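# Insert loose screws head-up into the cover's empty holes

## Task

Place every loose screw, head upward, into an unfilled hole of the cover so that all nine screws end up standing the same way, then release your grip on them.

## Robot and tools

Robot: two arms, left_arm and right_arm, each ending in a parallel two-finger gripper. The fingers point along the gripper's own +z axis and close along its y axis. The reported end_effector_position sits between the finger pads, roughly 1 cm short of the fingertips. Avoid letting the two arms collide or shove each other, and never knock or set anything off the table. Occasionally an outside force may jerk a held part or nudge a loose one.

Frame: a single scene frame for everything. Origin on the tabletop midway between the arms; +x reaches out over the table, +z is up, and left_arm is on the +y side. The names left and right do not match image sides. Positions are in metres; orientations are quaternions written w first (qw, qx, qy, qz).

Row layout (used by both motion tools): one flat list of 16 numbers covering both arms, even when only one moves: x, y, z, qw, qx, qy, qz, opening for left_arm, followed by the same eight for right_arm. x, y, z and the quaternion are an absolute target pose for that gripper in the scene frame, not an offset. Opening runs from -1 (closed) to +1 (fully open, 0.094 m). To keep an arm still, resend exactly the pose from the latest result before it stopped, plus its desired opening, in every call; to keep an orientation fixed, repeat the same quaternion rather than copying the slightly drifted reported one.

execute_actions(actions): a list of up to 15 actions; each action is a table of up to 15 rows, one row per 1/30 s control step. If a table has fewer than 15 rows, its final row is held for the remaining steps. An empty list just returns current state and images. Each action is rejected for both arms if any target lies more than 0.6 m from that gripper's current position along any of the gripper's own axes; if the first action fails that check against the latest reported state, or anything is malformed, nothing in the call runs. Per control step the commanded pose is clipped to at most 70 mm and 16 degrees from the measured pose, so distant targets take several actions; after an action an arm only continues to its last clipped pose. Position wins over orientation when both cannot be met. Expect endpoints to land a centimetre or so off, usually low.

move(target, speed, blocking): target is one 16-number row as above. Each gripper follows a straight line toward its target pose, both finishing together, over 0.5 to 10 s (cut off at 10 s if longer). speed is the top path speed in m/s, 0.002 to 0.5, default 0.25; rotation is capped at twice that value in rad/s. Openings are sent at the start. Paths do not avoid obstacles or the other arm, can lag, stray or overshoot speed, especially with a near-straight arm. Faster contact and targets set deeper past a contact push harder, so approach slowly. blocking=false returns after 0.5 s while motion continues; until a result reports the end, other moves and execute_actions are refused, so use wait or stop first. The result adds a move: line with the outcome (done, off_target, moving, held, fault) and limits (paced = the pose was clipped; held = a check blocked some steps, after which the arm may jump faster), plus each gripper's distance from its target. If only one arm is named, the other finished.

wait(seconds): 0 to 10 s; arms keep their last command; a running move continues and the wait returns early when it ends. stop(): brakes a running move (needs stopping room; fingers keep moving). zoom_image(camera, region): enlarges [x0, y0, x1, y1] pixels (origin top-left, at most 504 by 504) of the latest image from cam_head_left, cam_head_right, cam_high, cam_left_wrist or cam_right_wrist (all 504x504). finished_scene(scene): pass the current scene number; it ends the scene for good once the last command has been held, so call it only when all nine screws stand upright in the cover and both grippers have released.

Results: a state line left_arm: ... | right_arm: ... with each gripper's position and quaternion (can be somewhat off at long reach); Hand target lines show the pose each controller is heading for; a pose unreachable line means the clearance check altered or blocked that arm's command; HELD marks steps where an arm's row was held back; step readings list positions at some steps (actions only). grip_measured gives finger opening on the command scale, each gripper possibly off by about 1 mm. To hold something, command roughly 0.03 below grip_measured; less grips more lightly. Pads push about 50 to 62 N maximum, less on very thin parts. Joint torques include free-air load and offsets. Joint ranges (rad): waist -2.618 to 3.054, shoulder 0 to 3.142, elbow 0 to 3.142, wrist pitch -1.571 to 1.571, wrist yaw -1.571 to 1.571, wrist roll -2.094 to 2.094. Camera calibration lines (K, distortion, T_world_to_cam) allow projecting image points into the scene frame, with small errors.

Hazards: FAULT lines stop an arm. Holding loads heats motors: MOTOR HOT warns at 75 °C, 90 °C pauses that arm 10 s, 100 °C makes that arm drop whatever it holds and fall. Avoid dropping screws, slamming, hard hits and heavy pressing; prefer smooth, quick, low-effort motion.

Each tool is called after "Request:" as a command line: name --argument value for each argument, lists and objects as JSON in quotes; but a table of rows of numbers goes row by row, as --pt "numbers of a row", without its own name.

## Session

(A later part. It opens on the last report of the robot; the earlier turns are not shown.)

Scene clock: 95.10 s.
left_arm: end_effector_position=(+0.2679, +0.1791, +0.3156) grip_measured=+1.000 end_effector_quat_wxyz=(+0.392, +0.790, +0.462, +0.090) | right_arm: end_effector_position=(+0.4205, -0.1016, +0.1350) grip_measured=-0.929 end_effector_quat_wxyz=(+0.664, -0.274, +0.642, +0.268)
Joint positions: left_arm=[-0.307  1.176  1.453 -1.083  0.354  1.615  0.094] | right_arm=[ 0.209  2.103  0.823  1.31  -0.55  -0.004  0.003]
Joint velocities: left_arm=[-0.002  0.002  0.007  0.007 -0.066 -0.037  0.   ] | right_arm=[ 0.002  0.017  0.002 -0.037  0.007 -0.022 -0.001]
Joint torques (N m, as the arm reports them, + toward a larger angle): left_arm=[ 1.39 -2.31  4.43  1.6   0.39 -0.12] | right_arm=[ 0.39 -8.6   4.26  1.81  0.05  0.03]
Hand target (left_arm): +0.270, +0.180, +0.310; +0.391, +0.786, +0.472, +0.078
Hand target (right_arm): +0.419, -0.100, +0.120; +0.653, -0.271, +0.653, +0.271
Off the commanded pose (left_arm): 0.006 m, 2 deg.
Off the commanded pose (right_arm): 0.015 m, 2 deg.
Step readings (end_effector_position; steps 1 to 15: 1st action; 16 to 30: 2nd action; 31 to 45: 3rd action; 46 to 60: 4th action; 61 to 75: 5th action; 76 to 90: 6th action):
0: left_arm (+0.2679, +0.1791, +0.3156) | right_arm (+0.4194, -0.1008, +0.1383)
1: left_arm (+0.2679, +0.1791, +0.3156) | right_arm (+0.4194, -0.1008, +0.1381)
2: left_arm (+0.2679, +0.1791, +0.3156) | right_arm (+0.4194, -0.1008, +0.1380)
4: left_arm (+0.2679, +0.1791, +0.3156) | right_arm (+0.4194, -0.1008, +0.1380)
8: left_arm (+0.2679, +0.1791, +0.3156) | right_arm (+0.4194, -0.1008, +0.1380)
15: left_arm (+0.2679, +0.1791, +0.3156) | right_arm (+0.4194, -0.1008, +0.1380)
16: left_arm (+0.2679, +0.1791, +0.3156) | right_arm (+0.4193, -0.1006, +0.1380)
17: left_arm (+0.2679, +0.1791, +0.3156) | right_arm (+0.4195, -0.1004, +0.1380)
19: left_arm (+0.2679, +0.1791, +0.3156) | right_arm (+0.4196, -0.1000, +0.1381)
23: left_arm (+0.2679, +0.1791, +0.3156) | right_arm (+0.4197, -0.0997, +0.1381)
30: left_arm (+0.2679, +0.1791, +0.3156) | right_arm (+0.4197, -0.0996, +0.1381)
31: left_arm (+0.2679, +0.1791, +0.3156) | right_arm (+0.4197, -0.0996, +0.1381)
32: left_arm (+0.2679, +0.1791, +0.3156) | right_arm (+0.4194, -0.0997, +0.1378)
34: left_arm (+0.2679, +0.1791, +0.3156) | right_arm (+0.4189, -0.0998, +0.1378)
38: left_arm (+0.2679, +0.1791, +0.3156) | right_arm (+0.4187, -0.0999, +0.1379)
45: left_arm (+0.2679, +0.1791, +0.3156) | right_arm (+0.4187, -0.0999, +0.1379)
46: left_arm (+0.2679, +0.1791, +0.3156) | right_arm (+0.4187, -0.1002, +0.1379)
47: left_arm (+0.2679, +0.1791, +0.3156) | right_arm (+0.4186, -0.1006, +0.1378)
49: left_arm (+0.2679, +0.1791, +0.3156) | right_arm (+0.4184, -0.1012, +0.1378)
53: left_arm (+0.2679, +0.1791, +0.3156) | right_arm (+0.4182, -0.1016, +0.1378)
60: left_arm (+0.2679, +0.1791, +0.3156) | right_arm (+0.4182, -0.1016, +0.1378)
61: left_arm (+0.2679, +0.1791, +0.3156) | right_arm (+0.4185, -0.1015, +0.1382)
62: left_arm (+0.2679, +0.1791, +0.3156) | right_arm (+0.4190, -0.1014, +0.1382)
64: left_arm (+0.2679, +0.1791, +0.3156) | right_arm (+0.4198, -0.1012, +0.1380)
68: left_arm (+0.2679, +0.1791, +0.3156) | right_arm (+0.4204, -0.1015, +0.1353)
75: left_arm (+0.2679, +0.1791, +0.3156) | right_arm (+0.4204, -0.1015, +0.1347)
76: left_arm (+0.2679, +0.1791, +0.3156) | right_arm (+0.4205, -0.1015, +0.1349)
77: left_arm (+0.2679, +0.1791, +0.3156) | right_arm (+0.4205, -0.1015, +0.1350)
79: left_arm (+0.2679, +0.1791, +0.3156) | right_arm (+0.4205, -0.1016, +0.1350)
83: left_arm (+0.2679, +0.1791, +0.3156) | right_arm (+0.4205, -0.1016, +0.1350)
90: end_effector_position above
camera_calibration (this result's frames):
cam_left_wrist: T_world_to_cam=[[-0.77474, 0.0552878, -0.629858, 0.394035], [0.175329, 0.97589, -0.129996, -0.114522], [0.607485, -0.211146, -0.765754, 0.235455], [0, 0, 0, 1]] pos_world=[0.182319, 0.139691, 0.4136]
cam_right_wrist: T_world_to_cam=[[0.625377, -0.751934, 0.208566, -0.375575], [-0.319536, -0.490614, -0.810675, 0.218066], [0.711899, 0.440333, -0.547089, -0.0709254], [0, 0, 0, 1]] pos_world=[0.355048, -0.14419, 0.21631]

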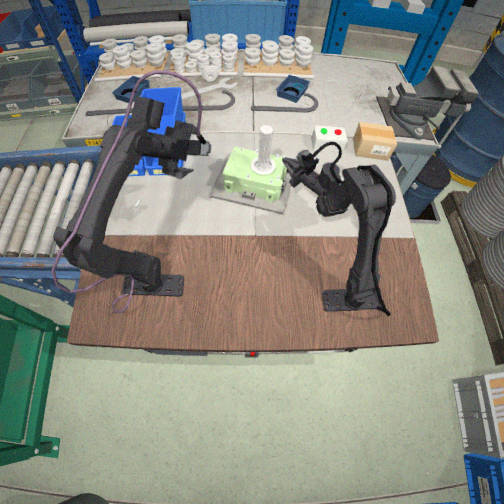

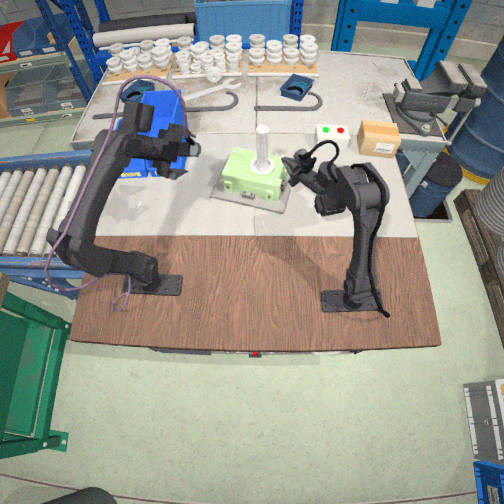

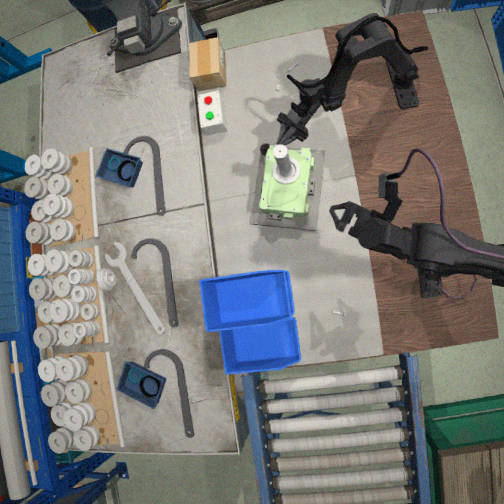

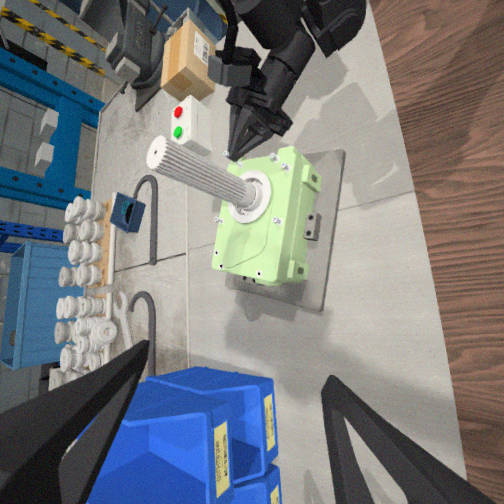

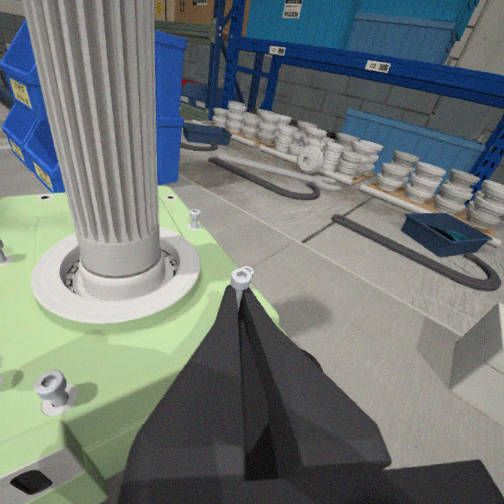

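It entered 3 mm. Push lower.

Request:
move --target '[0.27,0.18,0.31,0.391,0.786,0.472,0.078,1, 0.4205,-0.1016,0.108,0.653,-0.271,0.653,0.271,-1]' --speed 0.03

Request:
move --target '[0.27,0.18,0.31,0.391,0.786,0.472,0.078,1, 0.4205,-0.1016,0.118,0.653,-0.271,0.653,0.271,-0.6]' --speed 0.03

Request:
move --target '[0.27,0.18,0.31,0.391,0.786,0.472,0.078,1, 0.38,-0.145,0.15,0.653,-0.271,0.653,0.271,-0.6]' --speed 0.06

Request:
zoom_image --camera "cam_left_wrist" --region '[200, 120, 280, 200]'

Scene clock: 96.50 s.
left_arm: end_effector_position=(+0.2679, +0.1791, +0.3156) grip_measured=+1.000 end_effector_quat_wxyz=(+0.392, +0.790, +0.462, +0.090) | right_arm: end_effector_position=(+0.4203, -0.1015, +0.1302) grip_measured=-0.929 end_effector_quat_wxyz=(+0.674, -0.275, +0.632, +0.267)
Joint positions: left_arm=[-0.307  1.176  1.453 -1.083  0.354  1.615  0.094] | right_arm=[ 0.209  2.147  0.823  1.383 -0.551 -0.002  0.003]
Joint velocities: left_arm=[-0.017 -0.012 -0.002  0.007 -0.081 -0.022  0.   ] | right_arm=[ 0.007  0.002 -0.007  0.037  0.037 -0.051 -0.   ]
Joint torques (N m, as the arm reports them, + toward a larger angle): left_arm=[ 1.39 -2.3   4.42  1.6   0.39 -0.12] | right_arm=[ 0.07 -8.42  4.3   1.49  0.01  0.04]
Hand target (left_arm): +0.270, +0.180, +0.310; +0.391, +0.786, +0.472, +0.078
Hand target (right_arm): +0.420, -0.102, +0.108; +0.653, -0.271, +0.653, +0.271
Off the commanded pose (left_arm): 0.006 m, 2 deg.
Off the commanded pose (right_arm): 0.022 m, 3 deg.
move: off_target (right_arm)
camera_calibration (this result's frames):
cam_left_wrist: T_world_to_cam=[[-0.77474, 0.0552878, -0.629858, 0.394035], [0.175329, 0.97589, -0.129996, -0.114522], [0.607485, -0.211146, -0.765754, 0.235455], [0, 0, 0, 1]] pos_world=[0.182319, 0.139691, 0.4136]
cam_right_wrist: T_world_to_cam=[[0.619952, -0.753094, 0.220247, -0.373759], [-0.296168, -0.484532, -0.823112, 0.206574], [0.726597, 0.44506, -0.523429, -0.082212], [0, 0, 0, 1]] pos_world=[0.352628, -0.144794, 0.209321]

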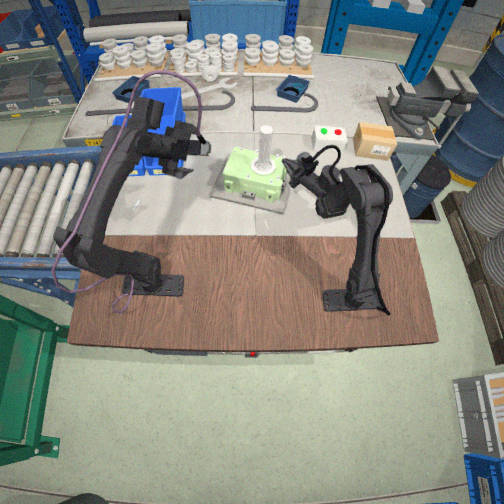

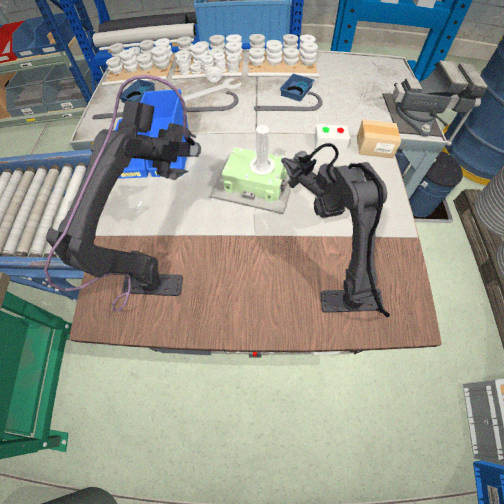

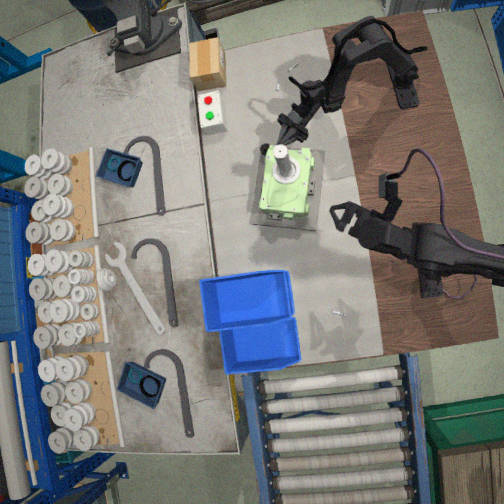

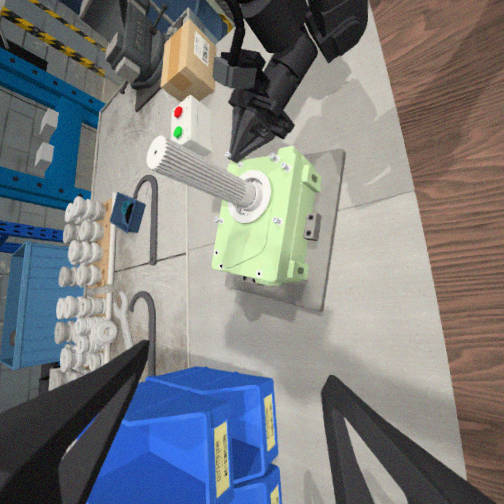

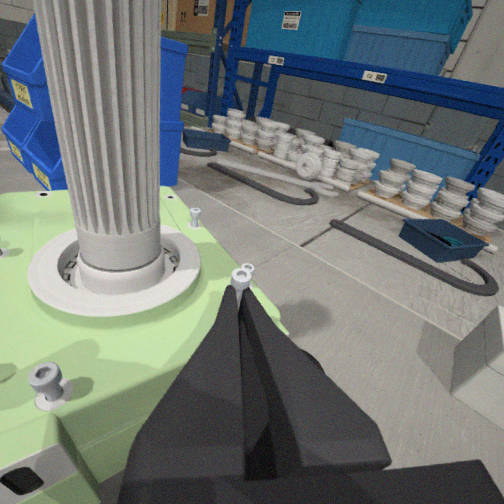

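Scene clock: 97.73 s.
left_arm: end_effector_position=(+0.2679, +0.1791, +0.3156) grip_measured=+1.000 end_effector_quat_wxyz=(+0.392, +0.790, +0.462, +0.090) | right_arm: end_effector_position=(+0.4206, -0.1015, +0.1250) grip_measured=-0.602 end_effector_quat_wxyz=(+0.666, -0.274, +0.640, +0.269)
Joint positions: left_arm=[-0.307  1.176  1.453 -1.083  0.354  1.615  0.094] | right_arm=[ 0.209  2.147  0.823  1.359 -0.551 -0.002  0.019]
Joint velocities: left_arm=[ 0.022  0.012 -0.007 -0.037  0.095  0.022  0.   ] | right_arm=[ 0.007  0.002  0.002  0.007 -0.066  0.037  0.001]
Joint torques (N m, as the arm reports them, + toward a larger angle): left_arm=[ 1.39 -2.32  4.42  1.6   0.4  -0.12] | right_arm=[  0.03 -11.35   4.54   1.39   0.01   0.03]
Hand target (left_arm): +0.270, +0.180, +0.310; +0.391, +0.786, +0.472, +0.078
Hand target (right_arm): +0.420, -0.102, +0.118; +0.653, -0.271, +0.653, +0.271
Off the commanded pose (left_arm): 0.006 m, 2 deg.
Off the commanded pose (right_arm): 0.007 m, 2 deg.
move: done
camera_calibration (this result's frames):
cam_left_wrist: T_world_to_cam=[[-0.77474, 0.0552878, -0.629858, 0.394035], [0.175329, 0.97589, -0.129996, -0.114522], [0.607485, -0.211146, -0.765754, 0.235455], [0, 0, 0, 1]] pos_world=[0.182319, 0.139691, 0.4136]
cam_right_wrist: T_world_to_cam=[[0.6249, -0.751901, 0.210107, -0.373399], [-0.314983, -0.489069, -0.813387, 0.208588], [0.714343, 0.442105, -0.542455, -0.0779264], [0, 0, 0, 1]] pos_world=[0.354705, -0.144294, 0.205844]

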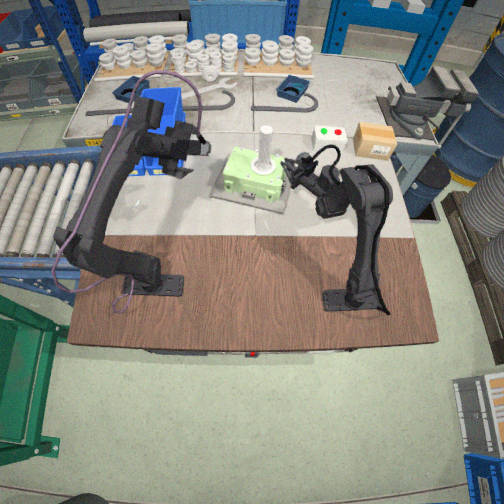

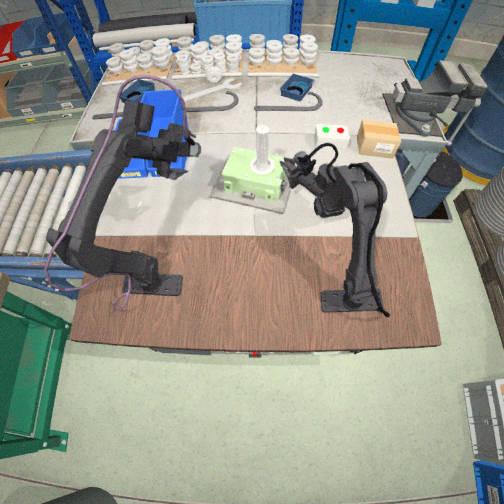

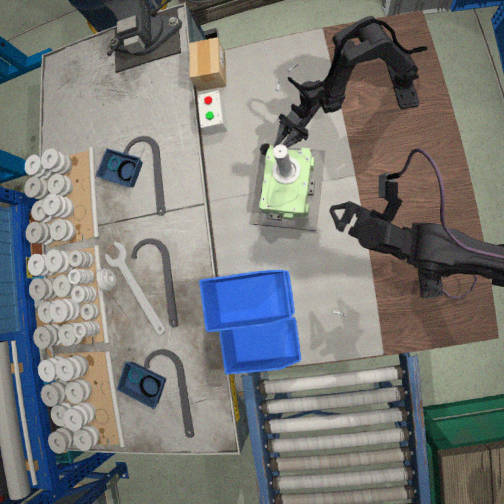

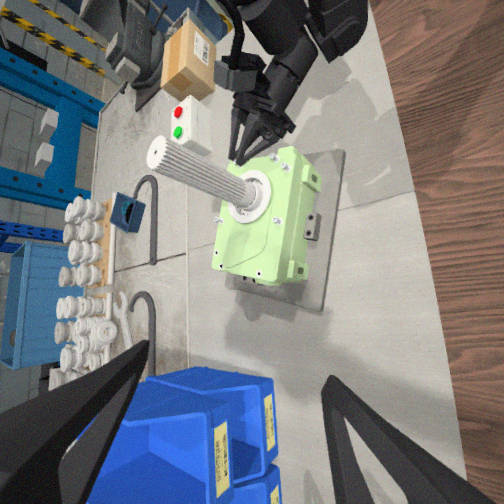

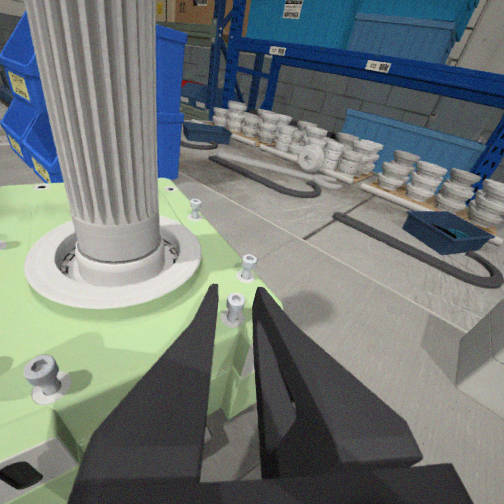

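Scene clock: 99.10 s.
left_arm: end_effector_position=(+0.2679, +0.1791, +0.3156) grip_measured=+1.000 end_effector_quat_wxyz=(+0.392, +0.790, +0.462, +0.090) | right_arm: end_effector_position=(+0.3839, -0.1419, +0.1498) grip_measured=-0.602 end_effector_quat_wxyz=(+0.659, -0.273, +0.647, +0.268)
Joint positions: left_arm=[-0.307  1.176  1.453 -1.083  0.354  1.615  0.094] | right_arm=[ 0.11   1.931  0.637  1.31  -0.647 -0.002  0.019]
Joint velocities: left_arm=[ 0.002  0.012  0.012 -0.037 -0.007 -0.037  0.   ] | right_arm=[ 0.002 -0.007  0.007 -0.037 -0.081  0.051  0.001]
Joint torques (N m, as the arm reports them, + toward a larger angle): left_arm=[ 1.4  -2.31  4.42  1.6   0.4  -0.12] | right_arm=[ -0.45 -11.25   3.5    1.57  -0.1    0.03]
Hand target (left_arm): +0.270, +0.180, +0.310; +0.391, +0.786, +0.472, +0.078
Hand target (right_arm): +0.380, -0.145, +0.150; +0.653, -0.271, +0.653, +0.271
Off the commanded pose (left_arm): 0.006 m, 2 deg.
Off the commanded pose (right_arm): 0.005 m, 1 deg.
move: done
camera_calibration (this result's frames):
cam_left_wrist: T_world_to_cam=[[-0.77474, 0.0552878, -0.629858, 0.394035], [0.175329, 0.97589, -0.129996, -0.114522], [0.607485, -0.211146, -0.765754, 0.235455], [0, 0, 0, 1]] pos_world=[0.182319, 0.139691, 0.4136]
cam_right_wrist: T_world_to_cam=[[0.62672, -0.75234, 0.202993, -0.385769], [-0.33138, -0.493087, -0.804396, 0.201796], [0.705273, 0.436863, -0.558338, -0.0153016], [0, 0, 0, 1]] pos_world=[0.319432, -0.184042, 0.232089]

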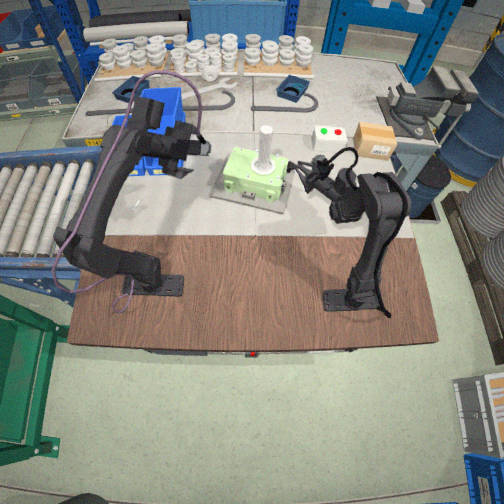

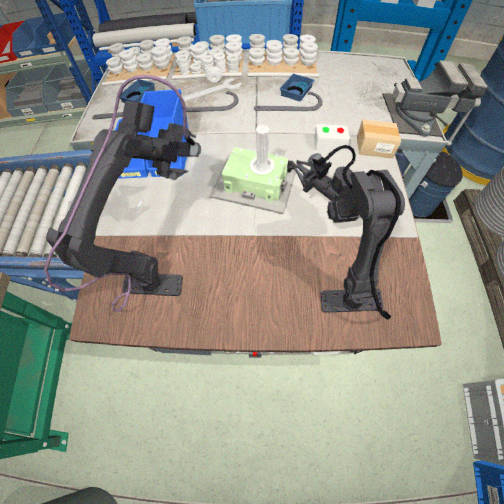

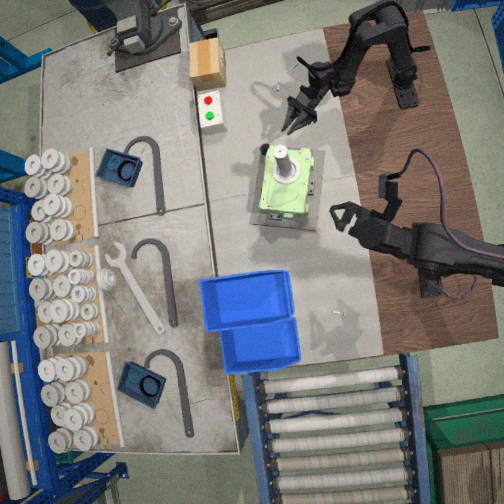

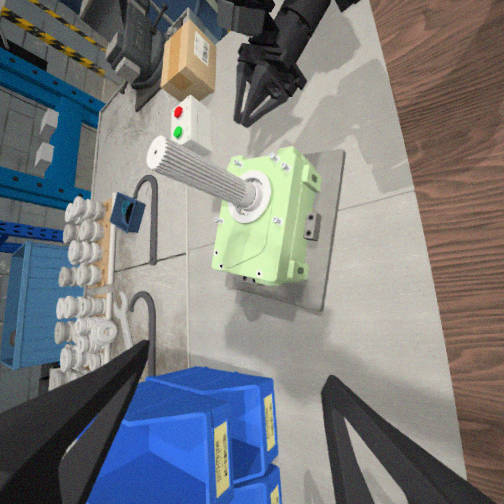

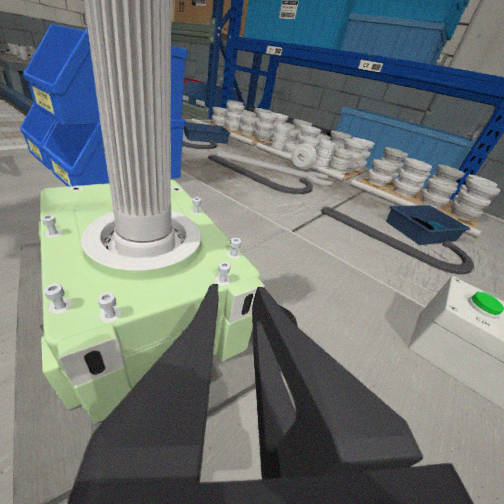

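Region (200, 120, 280, 200) of cam_left_wrist's 504x504 image, scaled by 6.300, with more detail than that image has.

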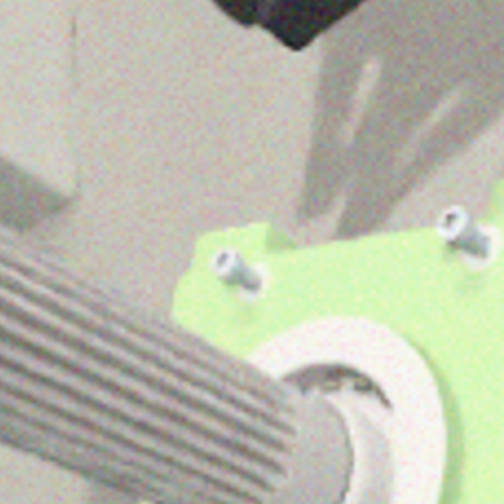

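Request:
move --target '[0.29,0.40,0.15,0,0,1,0,0.3, 0.34,-0.3,0.16,0,0,1,0,0.2]' --speed 0.2

Request:
move --target '[0.29,0.40,0.15,0,0,1,0,0.3, 0.3945,-0.39,0.06,0,-0.629,0.777,0,0.2]' --speed 0.2

Scene clock: 105.40 s.
left_arm: end_effector_position=(+0.2865, +0.3938, +0.1454) grip_measured=+0.302 end_effector_quat_wxyz=(-0.006, +0.013, +1.000, -0.005) | right_arm: end_effector_position=(+0.3391, -0.2947, +0.1599) grip_measured=+0.198 end_effector_quat_wxyz=(+0.003, -0.003, +1.000, +0.009)
Joint positions: left_arm=[ 0.228  1.66   1.469 -1.394  0.007  0.236  0.061] | right_arm=[ 0.004  2.038  2.014 -1.54  -0.017  0.027  0.056]
Joint velocities: left_arm=[ 0.002  0.027 -0.012 -0.095 -0.007 -0.007  0.001] | right_arm=[ 0.027  0.007 -0.002  0.007 -0.066 -0.081 -0.   ]
Joint torques (N m, as the arm reports them, + toward a larger angle): left_arm=[ 0.87 -6.01  7.34  0.1  -0.13 -0.09] | right_arm=[ -0.54 -10.07   7.91   0.2    0.06   0.02]
Hand target (left_arm): +0.290, +0.399, +0.151; -0.001, +0.002, +1.000, +0.002
Hand target (right_arm): +0.342, -0.299, +0.159; -0.000, +0.004, +1.000, +0.006
Off the commanded pose (left_arm): 0.009 m, 2 deg.
Off the commanded pose (right_arm): 0.005 m, 1 deg.
move: done
camera_calibration (this result's frames):
cam_left_wrist: T_world_to_cam=[[0.223022, -0.974813, 0.000814146, 0.317411], [-0.909485, -0.207775, 0.360092, 0.356275], [-0.350853, -0.0810489, -0.932916, 0.386774], [0, 0, 0, 1]] pos_world=[0.388938, 0.414789, 0.232277]
cam_right_wrist: T_world_to_cam=[[0.196969, -0.97789, 0.0702464, -0.374254], [-0.801071, -0.119217, 0.586577, 0.166832], [-0.565233, -0.17181, -0.806841, 0.379873], [0, 0, 0, 1]] pos_world=[0.422077, -0.280825, 0.234928]

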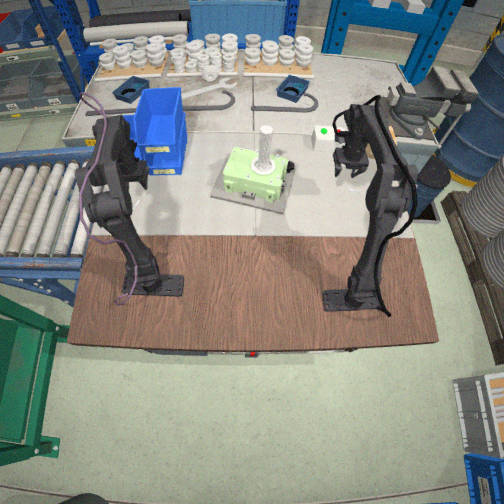

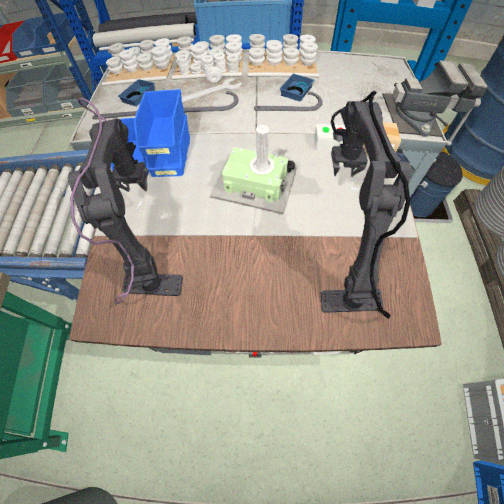

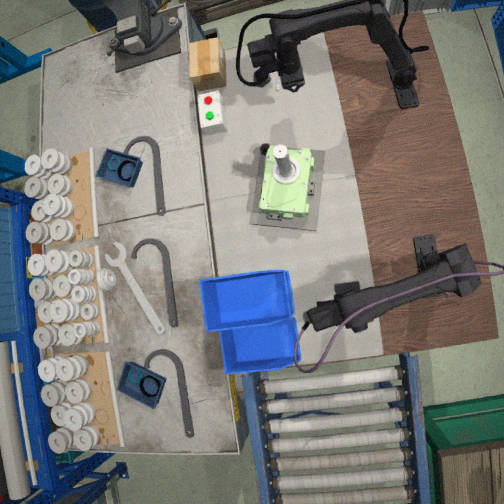

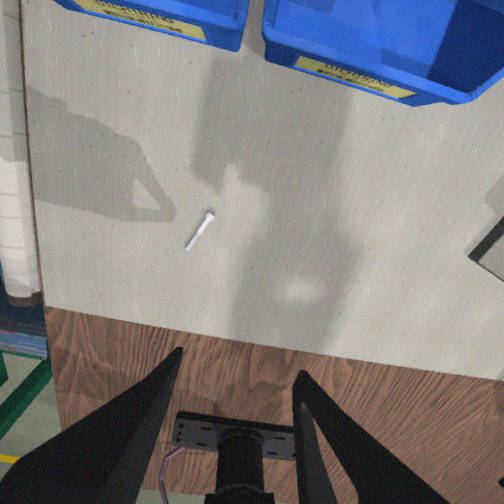

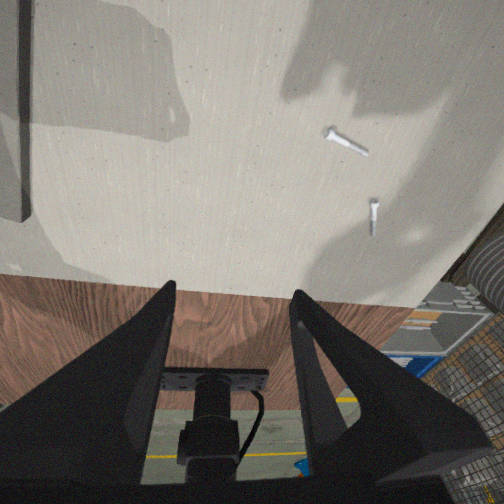

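Scene clock: 109.33 s.
left_arm: end_effector_position=(+0.2865, +0.3938, +0.1454) grip_measured=+0.302 end_effector_quat_wxyz=(-0.006, +0.013, +1.000, -0.005) | right_arm: end_effector_position=(+0.3891, -0.3870, +0.0623) grip_measured=+0.198 end_effector_quat_wxyz=(-0.002, -0.629, +0.778, +0.000)
Joint positions: left_arm=[ 0.228  1.66   1.469 -1.394  0.007  0.234  0.061] | right_arm=[-0.201  2.279  2.006 -1.301  0.002 -1.533  0.056]
Joint velocities: left_arm=[0.007 0.007 0.012 0.051 0.037 0.007 0.   ] | right_arm=[ 0.002 -0.002 -0.007 -0.081 -0.037 -0.007  0.001]
Joint torques (N m, as the arm reports them, + toward a larger angle): left_arm=[ 1.23 -6.17  6.92  0.17 -0.08 -0.11] | right_arm=[ -0.44 -12.49   8.     0.31  -0.02  -0.1 ]
Hand target (left_arm): +0.290, +0.400, +0.150; +0.000, -0.000, +1.000, +0.000
Hand target (right_arm): +0.394, -0.391, +0.060; +0.001, -0.629, +0.777, -0.001
Off the commanded pose (left_arm): 0.009 m, 2 deg.
Off the commanded pose (right_arm): 0.007 m, 0 deg.
move: done
camera_calibration (this result's frames):
cam_left_wrist: T_world_to_cam=[[0.224509, -0.974472, 0.000791995, 0.316854], [-0.909162, -0.20917, 0.360101, 0.35673], [-0.350743, -0.081566, -0.932913, 0.386945], [0, 0, 0, 1]] pos_world=[0.388907, 0.414944, 0.232276]
cam_right_wrist: T_world_to_cam=[[0.996447, -0.0165378, 0.0825874, -0.407309], [-0.0626025, -0.801399, 0.594845, -0.298784], [0.0563481, -0.597901, -0.799587, -0.093673], [0, 0, 0, 1]] pos_world=[0.392435, -0.302188, 0.136469]

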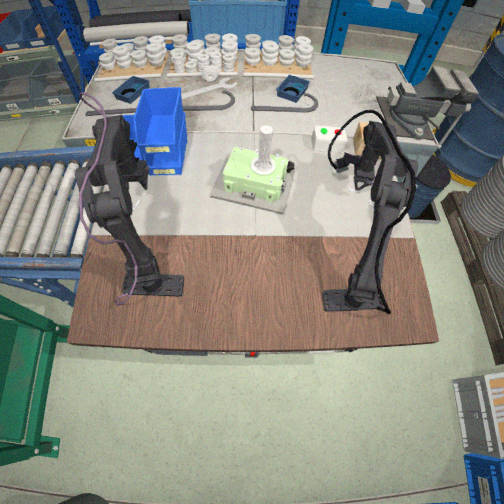

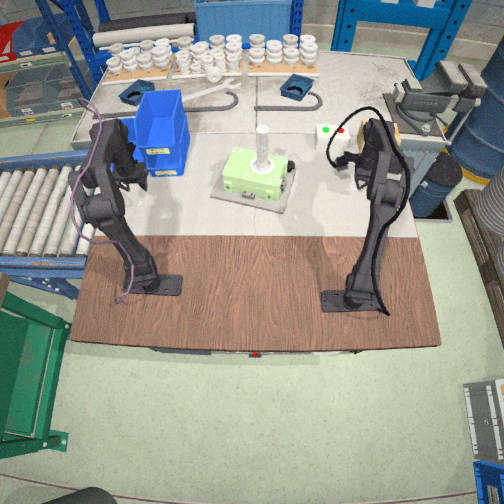

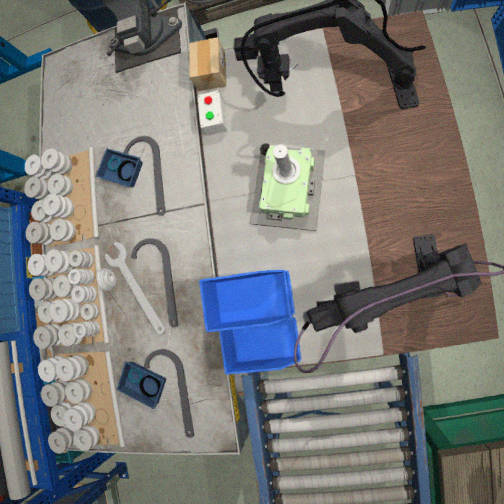

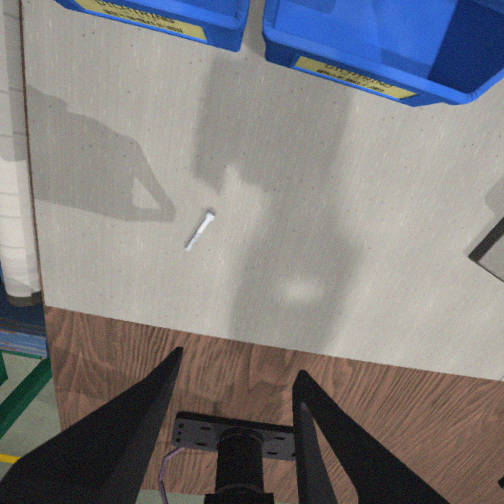

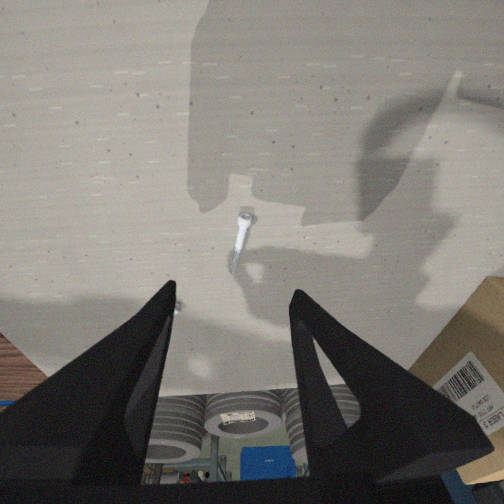

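Request:
move --target '[0.2865,0.394,0.145,0,0,1,0,0.3,0.3945,-0.39,0.006,0,-0.629,0.777,0,0.2]' --speed 0.1

Request:
move --target '[0.2865,0.394,0.145,0,0,1,0,0.3,0.3945,-0.39,0.006,0,-0.629,0.777,0,-1]'

Scene clock: 110.80 s.
left_arm: end_effector_position=(+0.2870, +0.3938, +0.1454) grip_measured=+0.302 end_effector_quat_wxyz=(-0.005, +0.004, +1.000, -0.005) | right_arm: end_effector_position=(+0.3977, -0.3886, +0.0176) grip_measured=+0.199 end_effector_quat_wxyz=(+0.006, -0.630, +0.777, -0.009)
Joint positions: left_arm=[ 0.228  1.66   1.469 -1.392  0.007  0.218  0.061] | right_arm=[-0.201  2.313  1.885 -1.12   0.003 -1.536  0.056]
Joint velocities: left_arm=[-0.002 -0.022  0.012  0.081  0.095 -0.051 -0.   ] | right_arm=[-0.007 -0.007  0.017 -0.051  0.051 -0.051 -0.001]
Joint torques (N m, as the arm reports them, + toward a larger angle): left_arm=[-0.27 -7.49  3.93  0.38 -0.08 -0.1 ] | right_arm=[ -0.3  -12.56   5.25   0.42  -0.01  -0.05]
Hand target (left_arm): +0.286, +0.394, +0.145; -0.000, -0.000, +1.000, -0.000
Hand target (right_arm): +0.394, -0.390, +0.006; +0.000, -0.629, +0.777, +0.000
Off the commanded pose (left_arm): 0.001 m, 1 deg.
Off the commanded pose (right_arm): 0.012 m, 1 deg.
move: off_target (right_arm)
camera_calibration (this result's frames):
cam_left_wrist: T_world_to_cam=[[0.24083, -0.970567, 0.00061183, 0.31065], [-0.906136, -0.224617, 0.35842, 0.362635], [-0.347733, -0.0868726, -0.93356, 0.38843], [0, 0, 0, 1]] pos_world=[0.388852, 0.416705, 0.232457]
cam_right_wrist: T_world_to_cam=[[0.99411, -0.0126669, 0.107638, -0.410237], [-0.0748147, -0.798769, 0.596968, -0.267087], [0.0784158, -0.601504, -0.795012, -0.141083], [0, 0, 0, 1]] pos_world=[0.398902, -0.3034, 0.0914365]

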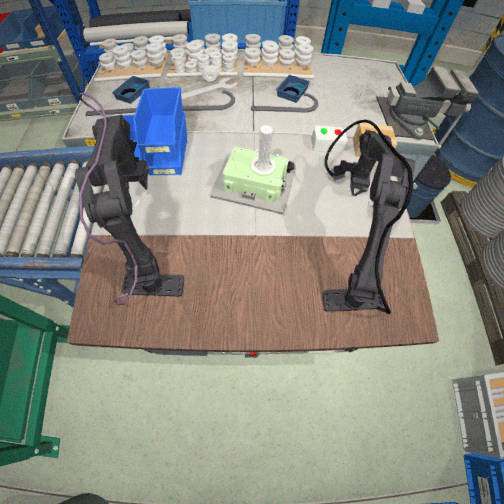

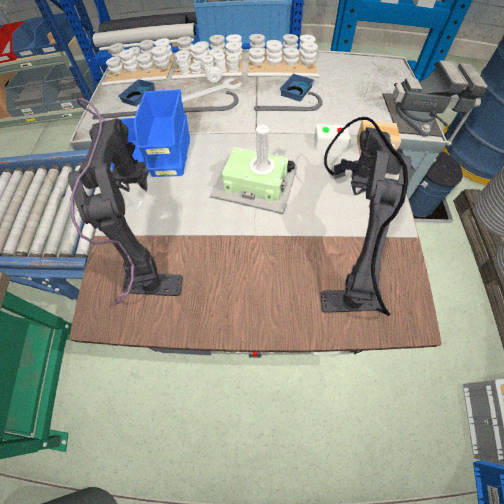

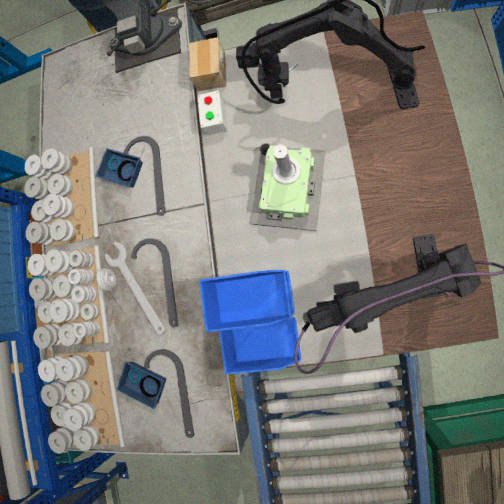

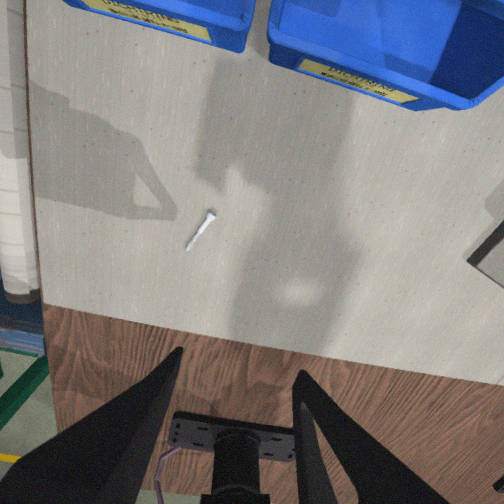

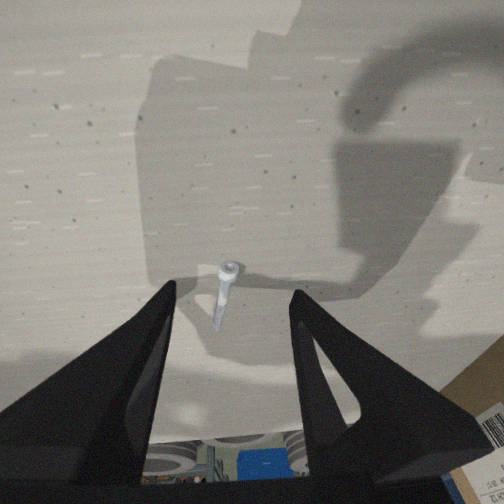

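Scene clock: 111.50 s.
left_arm: end_effector_position=(+0.2871, +0.3939, +0.1454) grip_measured=+0.302 end_effector_quat_wxyz=(-0.005, +0.004, +1.000, -0.005) | right_arm: end_effector_position=(+0.3989, -0.3888, +0.0177) grip_measured=-0.930 end_effector_quat_wxyz=(+0.008, -0.630, +0.776, -0.011)
Joint positions: left_arm=[ 0.228  1.66   1.469 -1.391  0.007  0.217  0.061] | right_arm=[-0.201  2.313  1.885 -1.115  0.003 -1.536  0.003]
Joint velocities: left_arm=[ 0.007 -0.002  0.002  0.037  0.007 -0.007 -0.   ] | right_arm=[ 0.002 -0.002 -0.012  0.022  0.007  0.037 -0.002]
Joint torques (N m, as the arm reports them, + toward a larger angle): left_arm=[-0.26 -7.45  3.95  0.38 -0.08 -0.11] | right_arm=[ -0.32 -12.55   5.35   0.36  -0.02  -0.04]
Hand target (left_arm): +0.287, +0.394, +0.145; -0.000, -0.000, +1.000, -0.000
Hand target (right_arm): +0.394, -0.390, +0.006; +0.000, -0.629, +0.777, +0.000
Off the commanded pose (left_arm): 0.001 m, 1 deg.
Off the commanded pose (right_arm): 0.013 m, 2 deg.
move: off_target (right_arm)
camera_calibration (this result's frames):
cam_left_wrist: T_world_to_cam=[[0.2412, -0.970475, 0.000620015, 0.310504], [-0.906183, -0.224992, 0.358066, 0.362936], [-0.347355, -0.0869273, -0.933696, 0.388395], [0, 0, 0, 1]] pos_world=[0.388904, 0.416756, 0.232496]
cam_right_wrist: T_world_to_cam=[[0.993572, -0.0125729, 0.112503, -0.411285], [-0.0777317, -0.798259, 0.597277, -0.265827], [0.0822973, -0.602183, -0.794105, -0.143111], [0, 0, 0, 1]] pos_world=[0.399755, -0.303549, 0.0913984]

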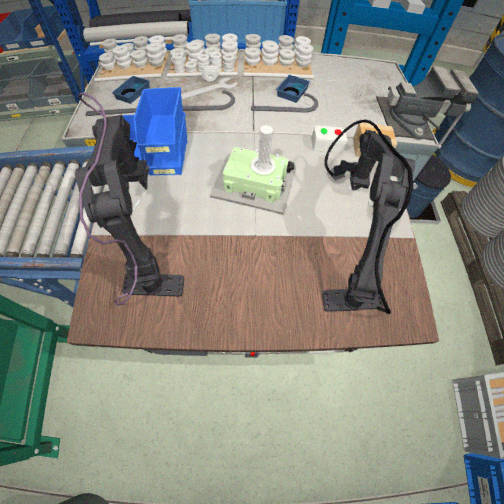

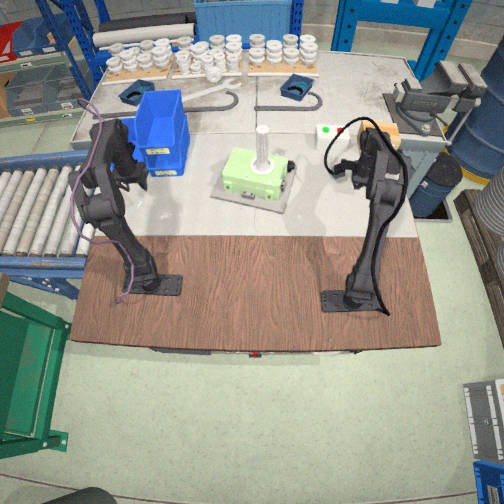

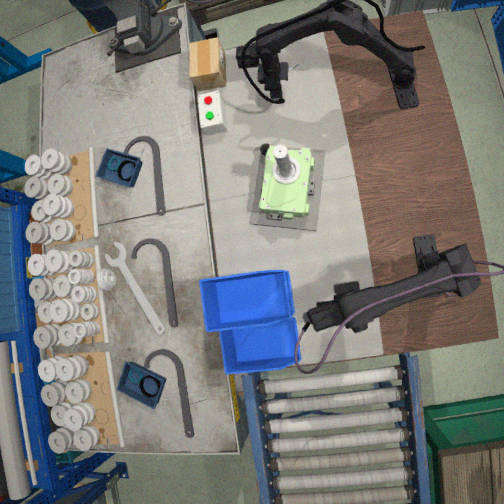

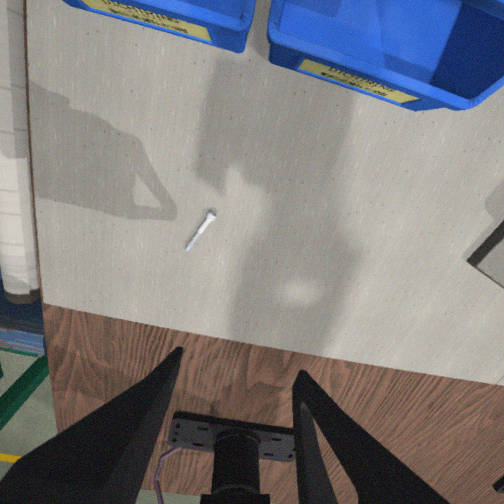

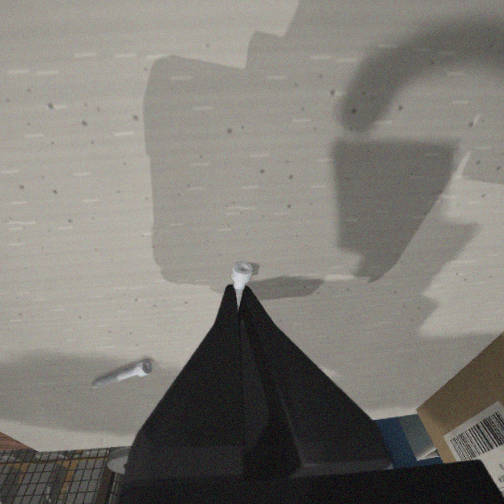

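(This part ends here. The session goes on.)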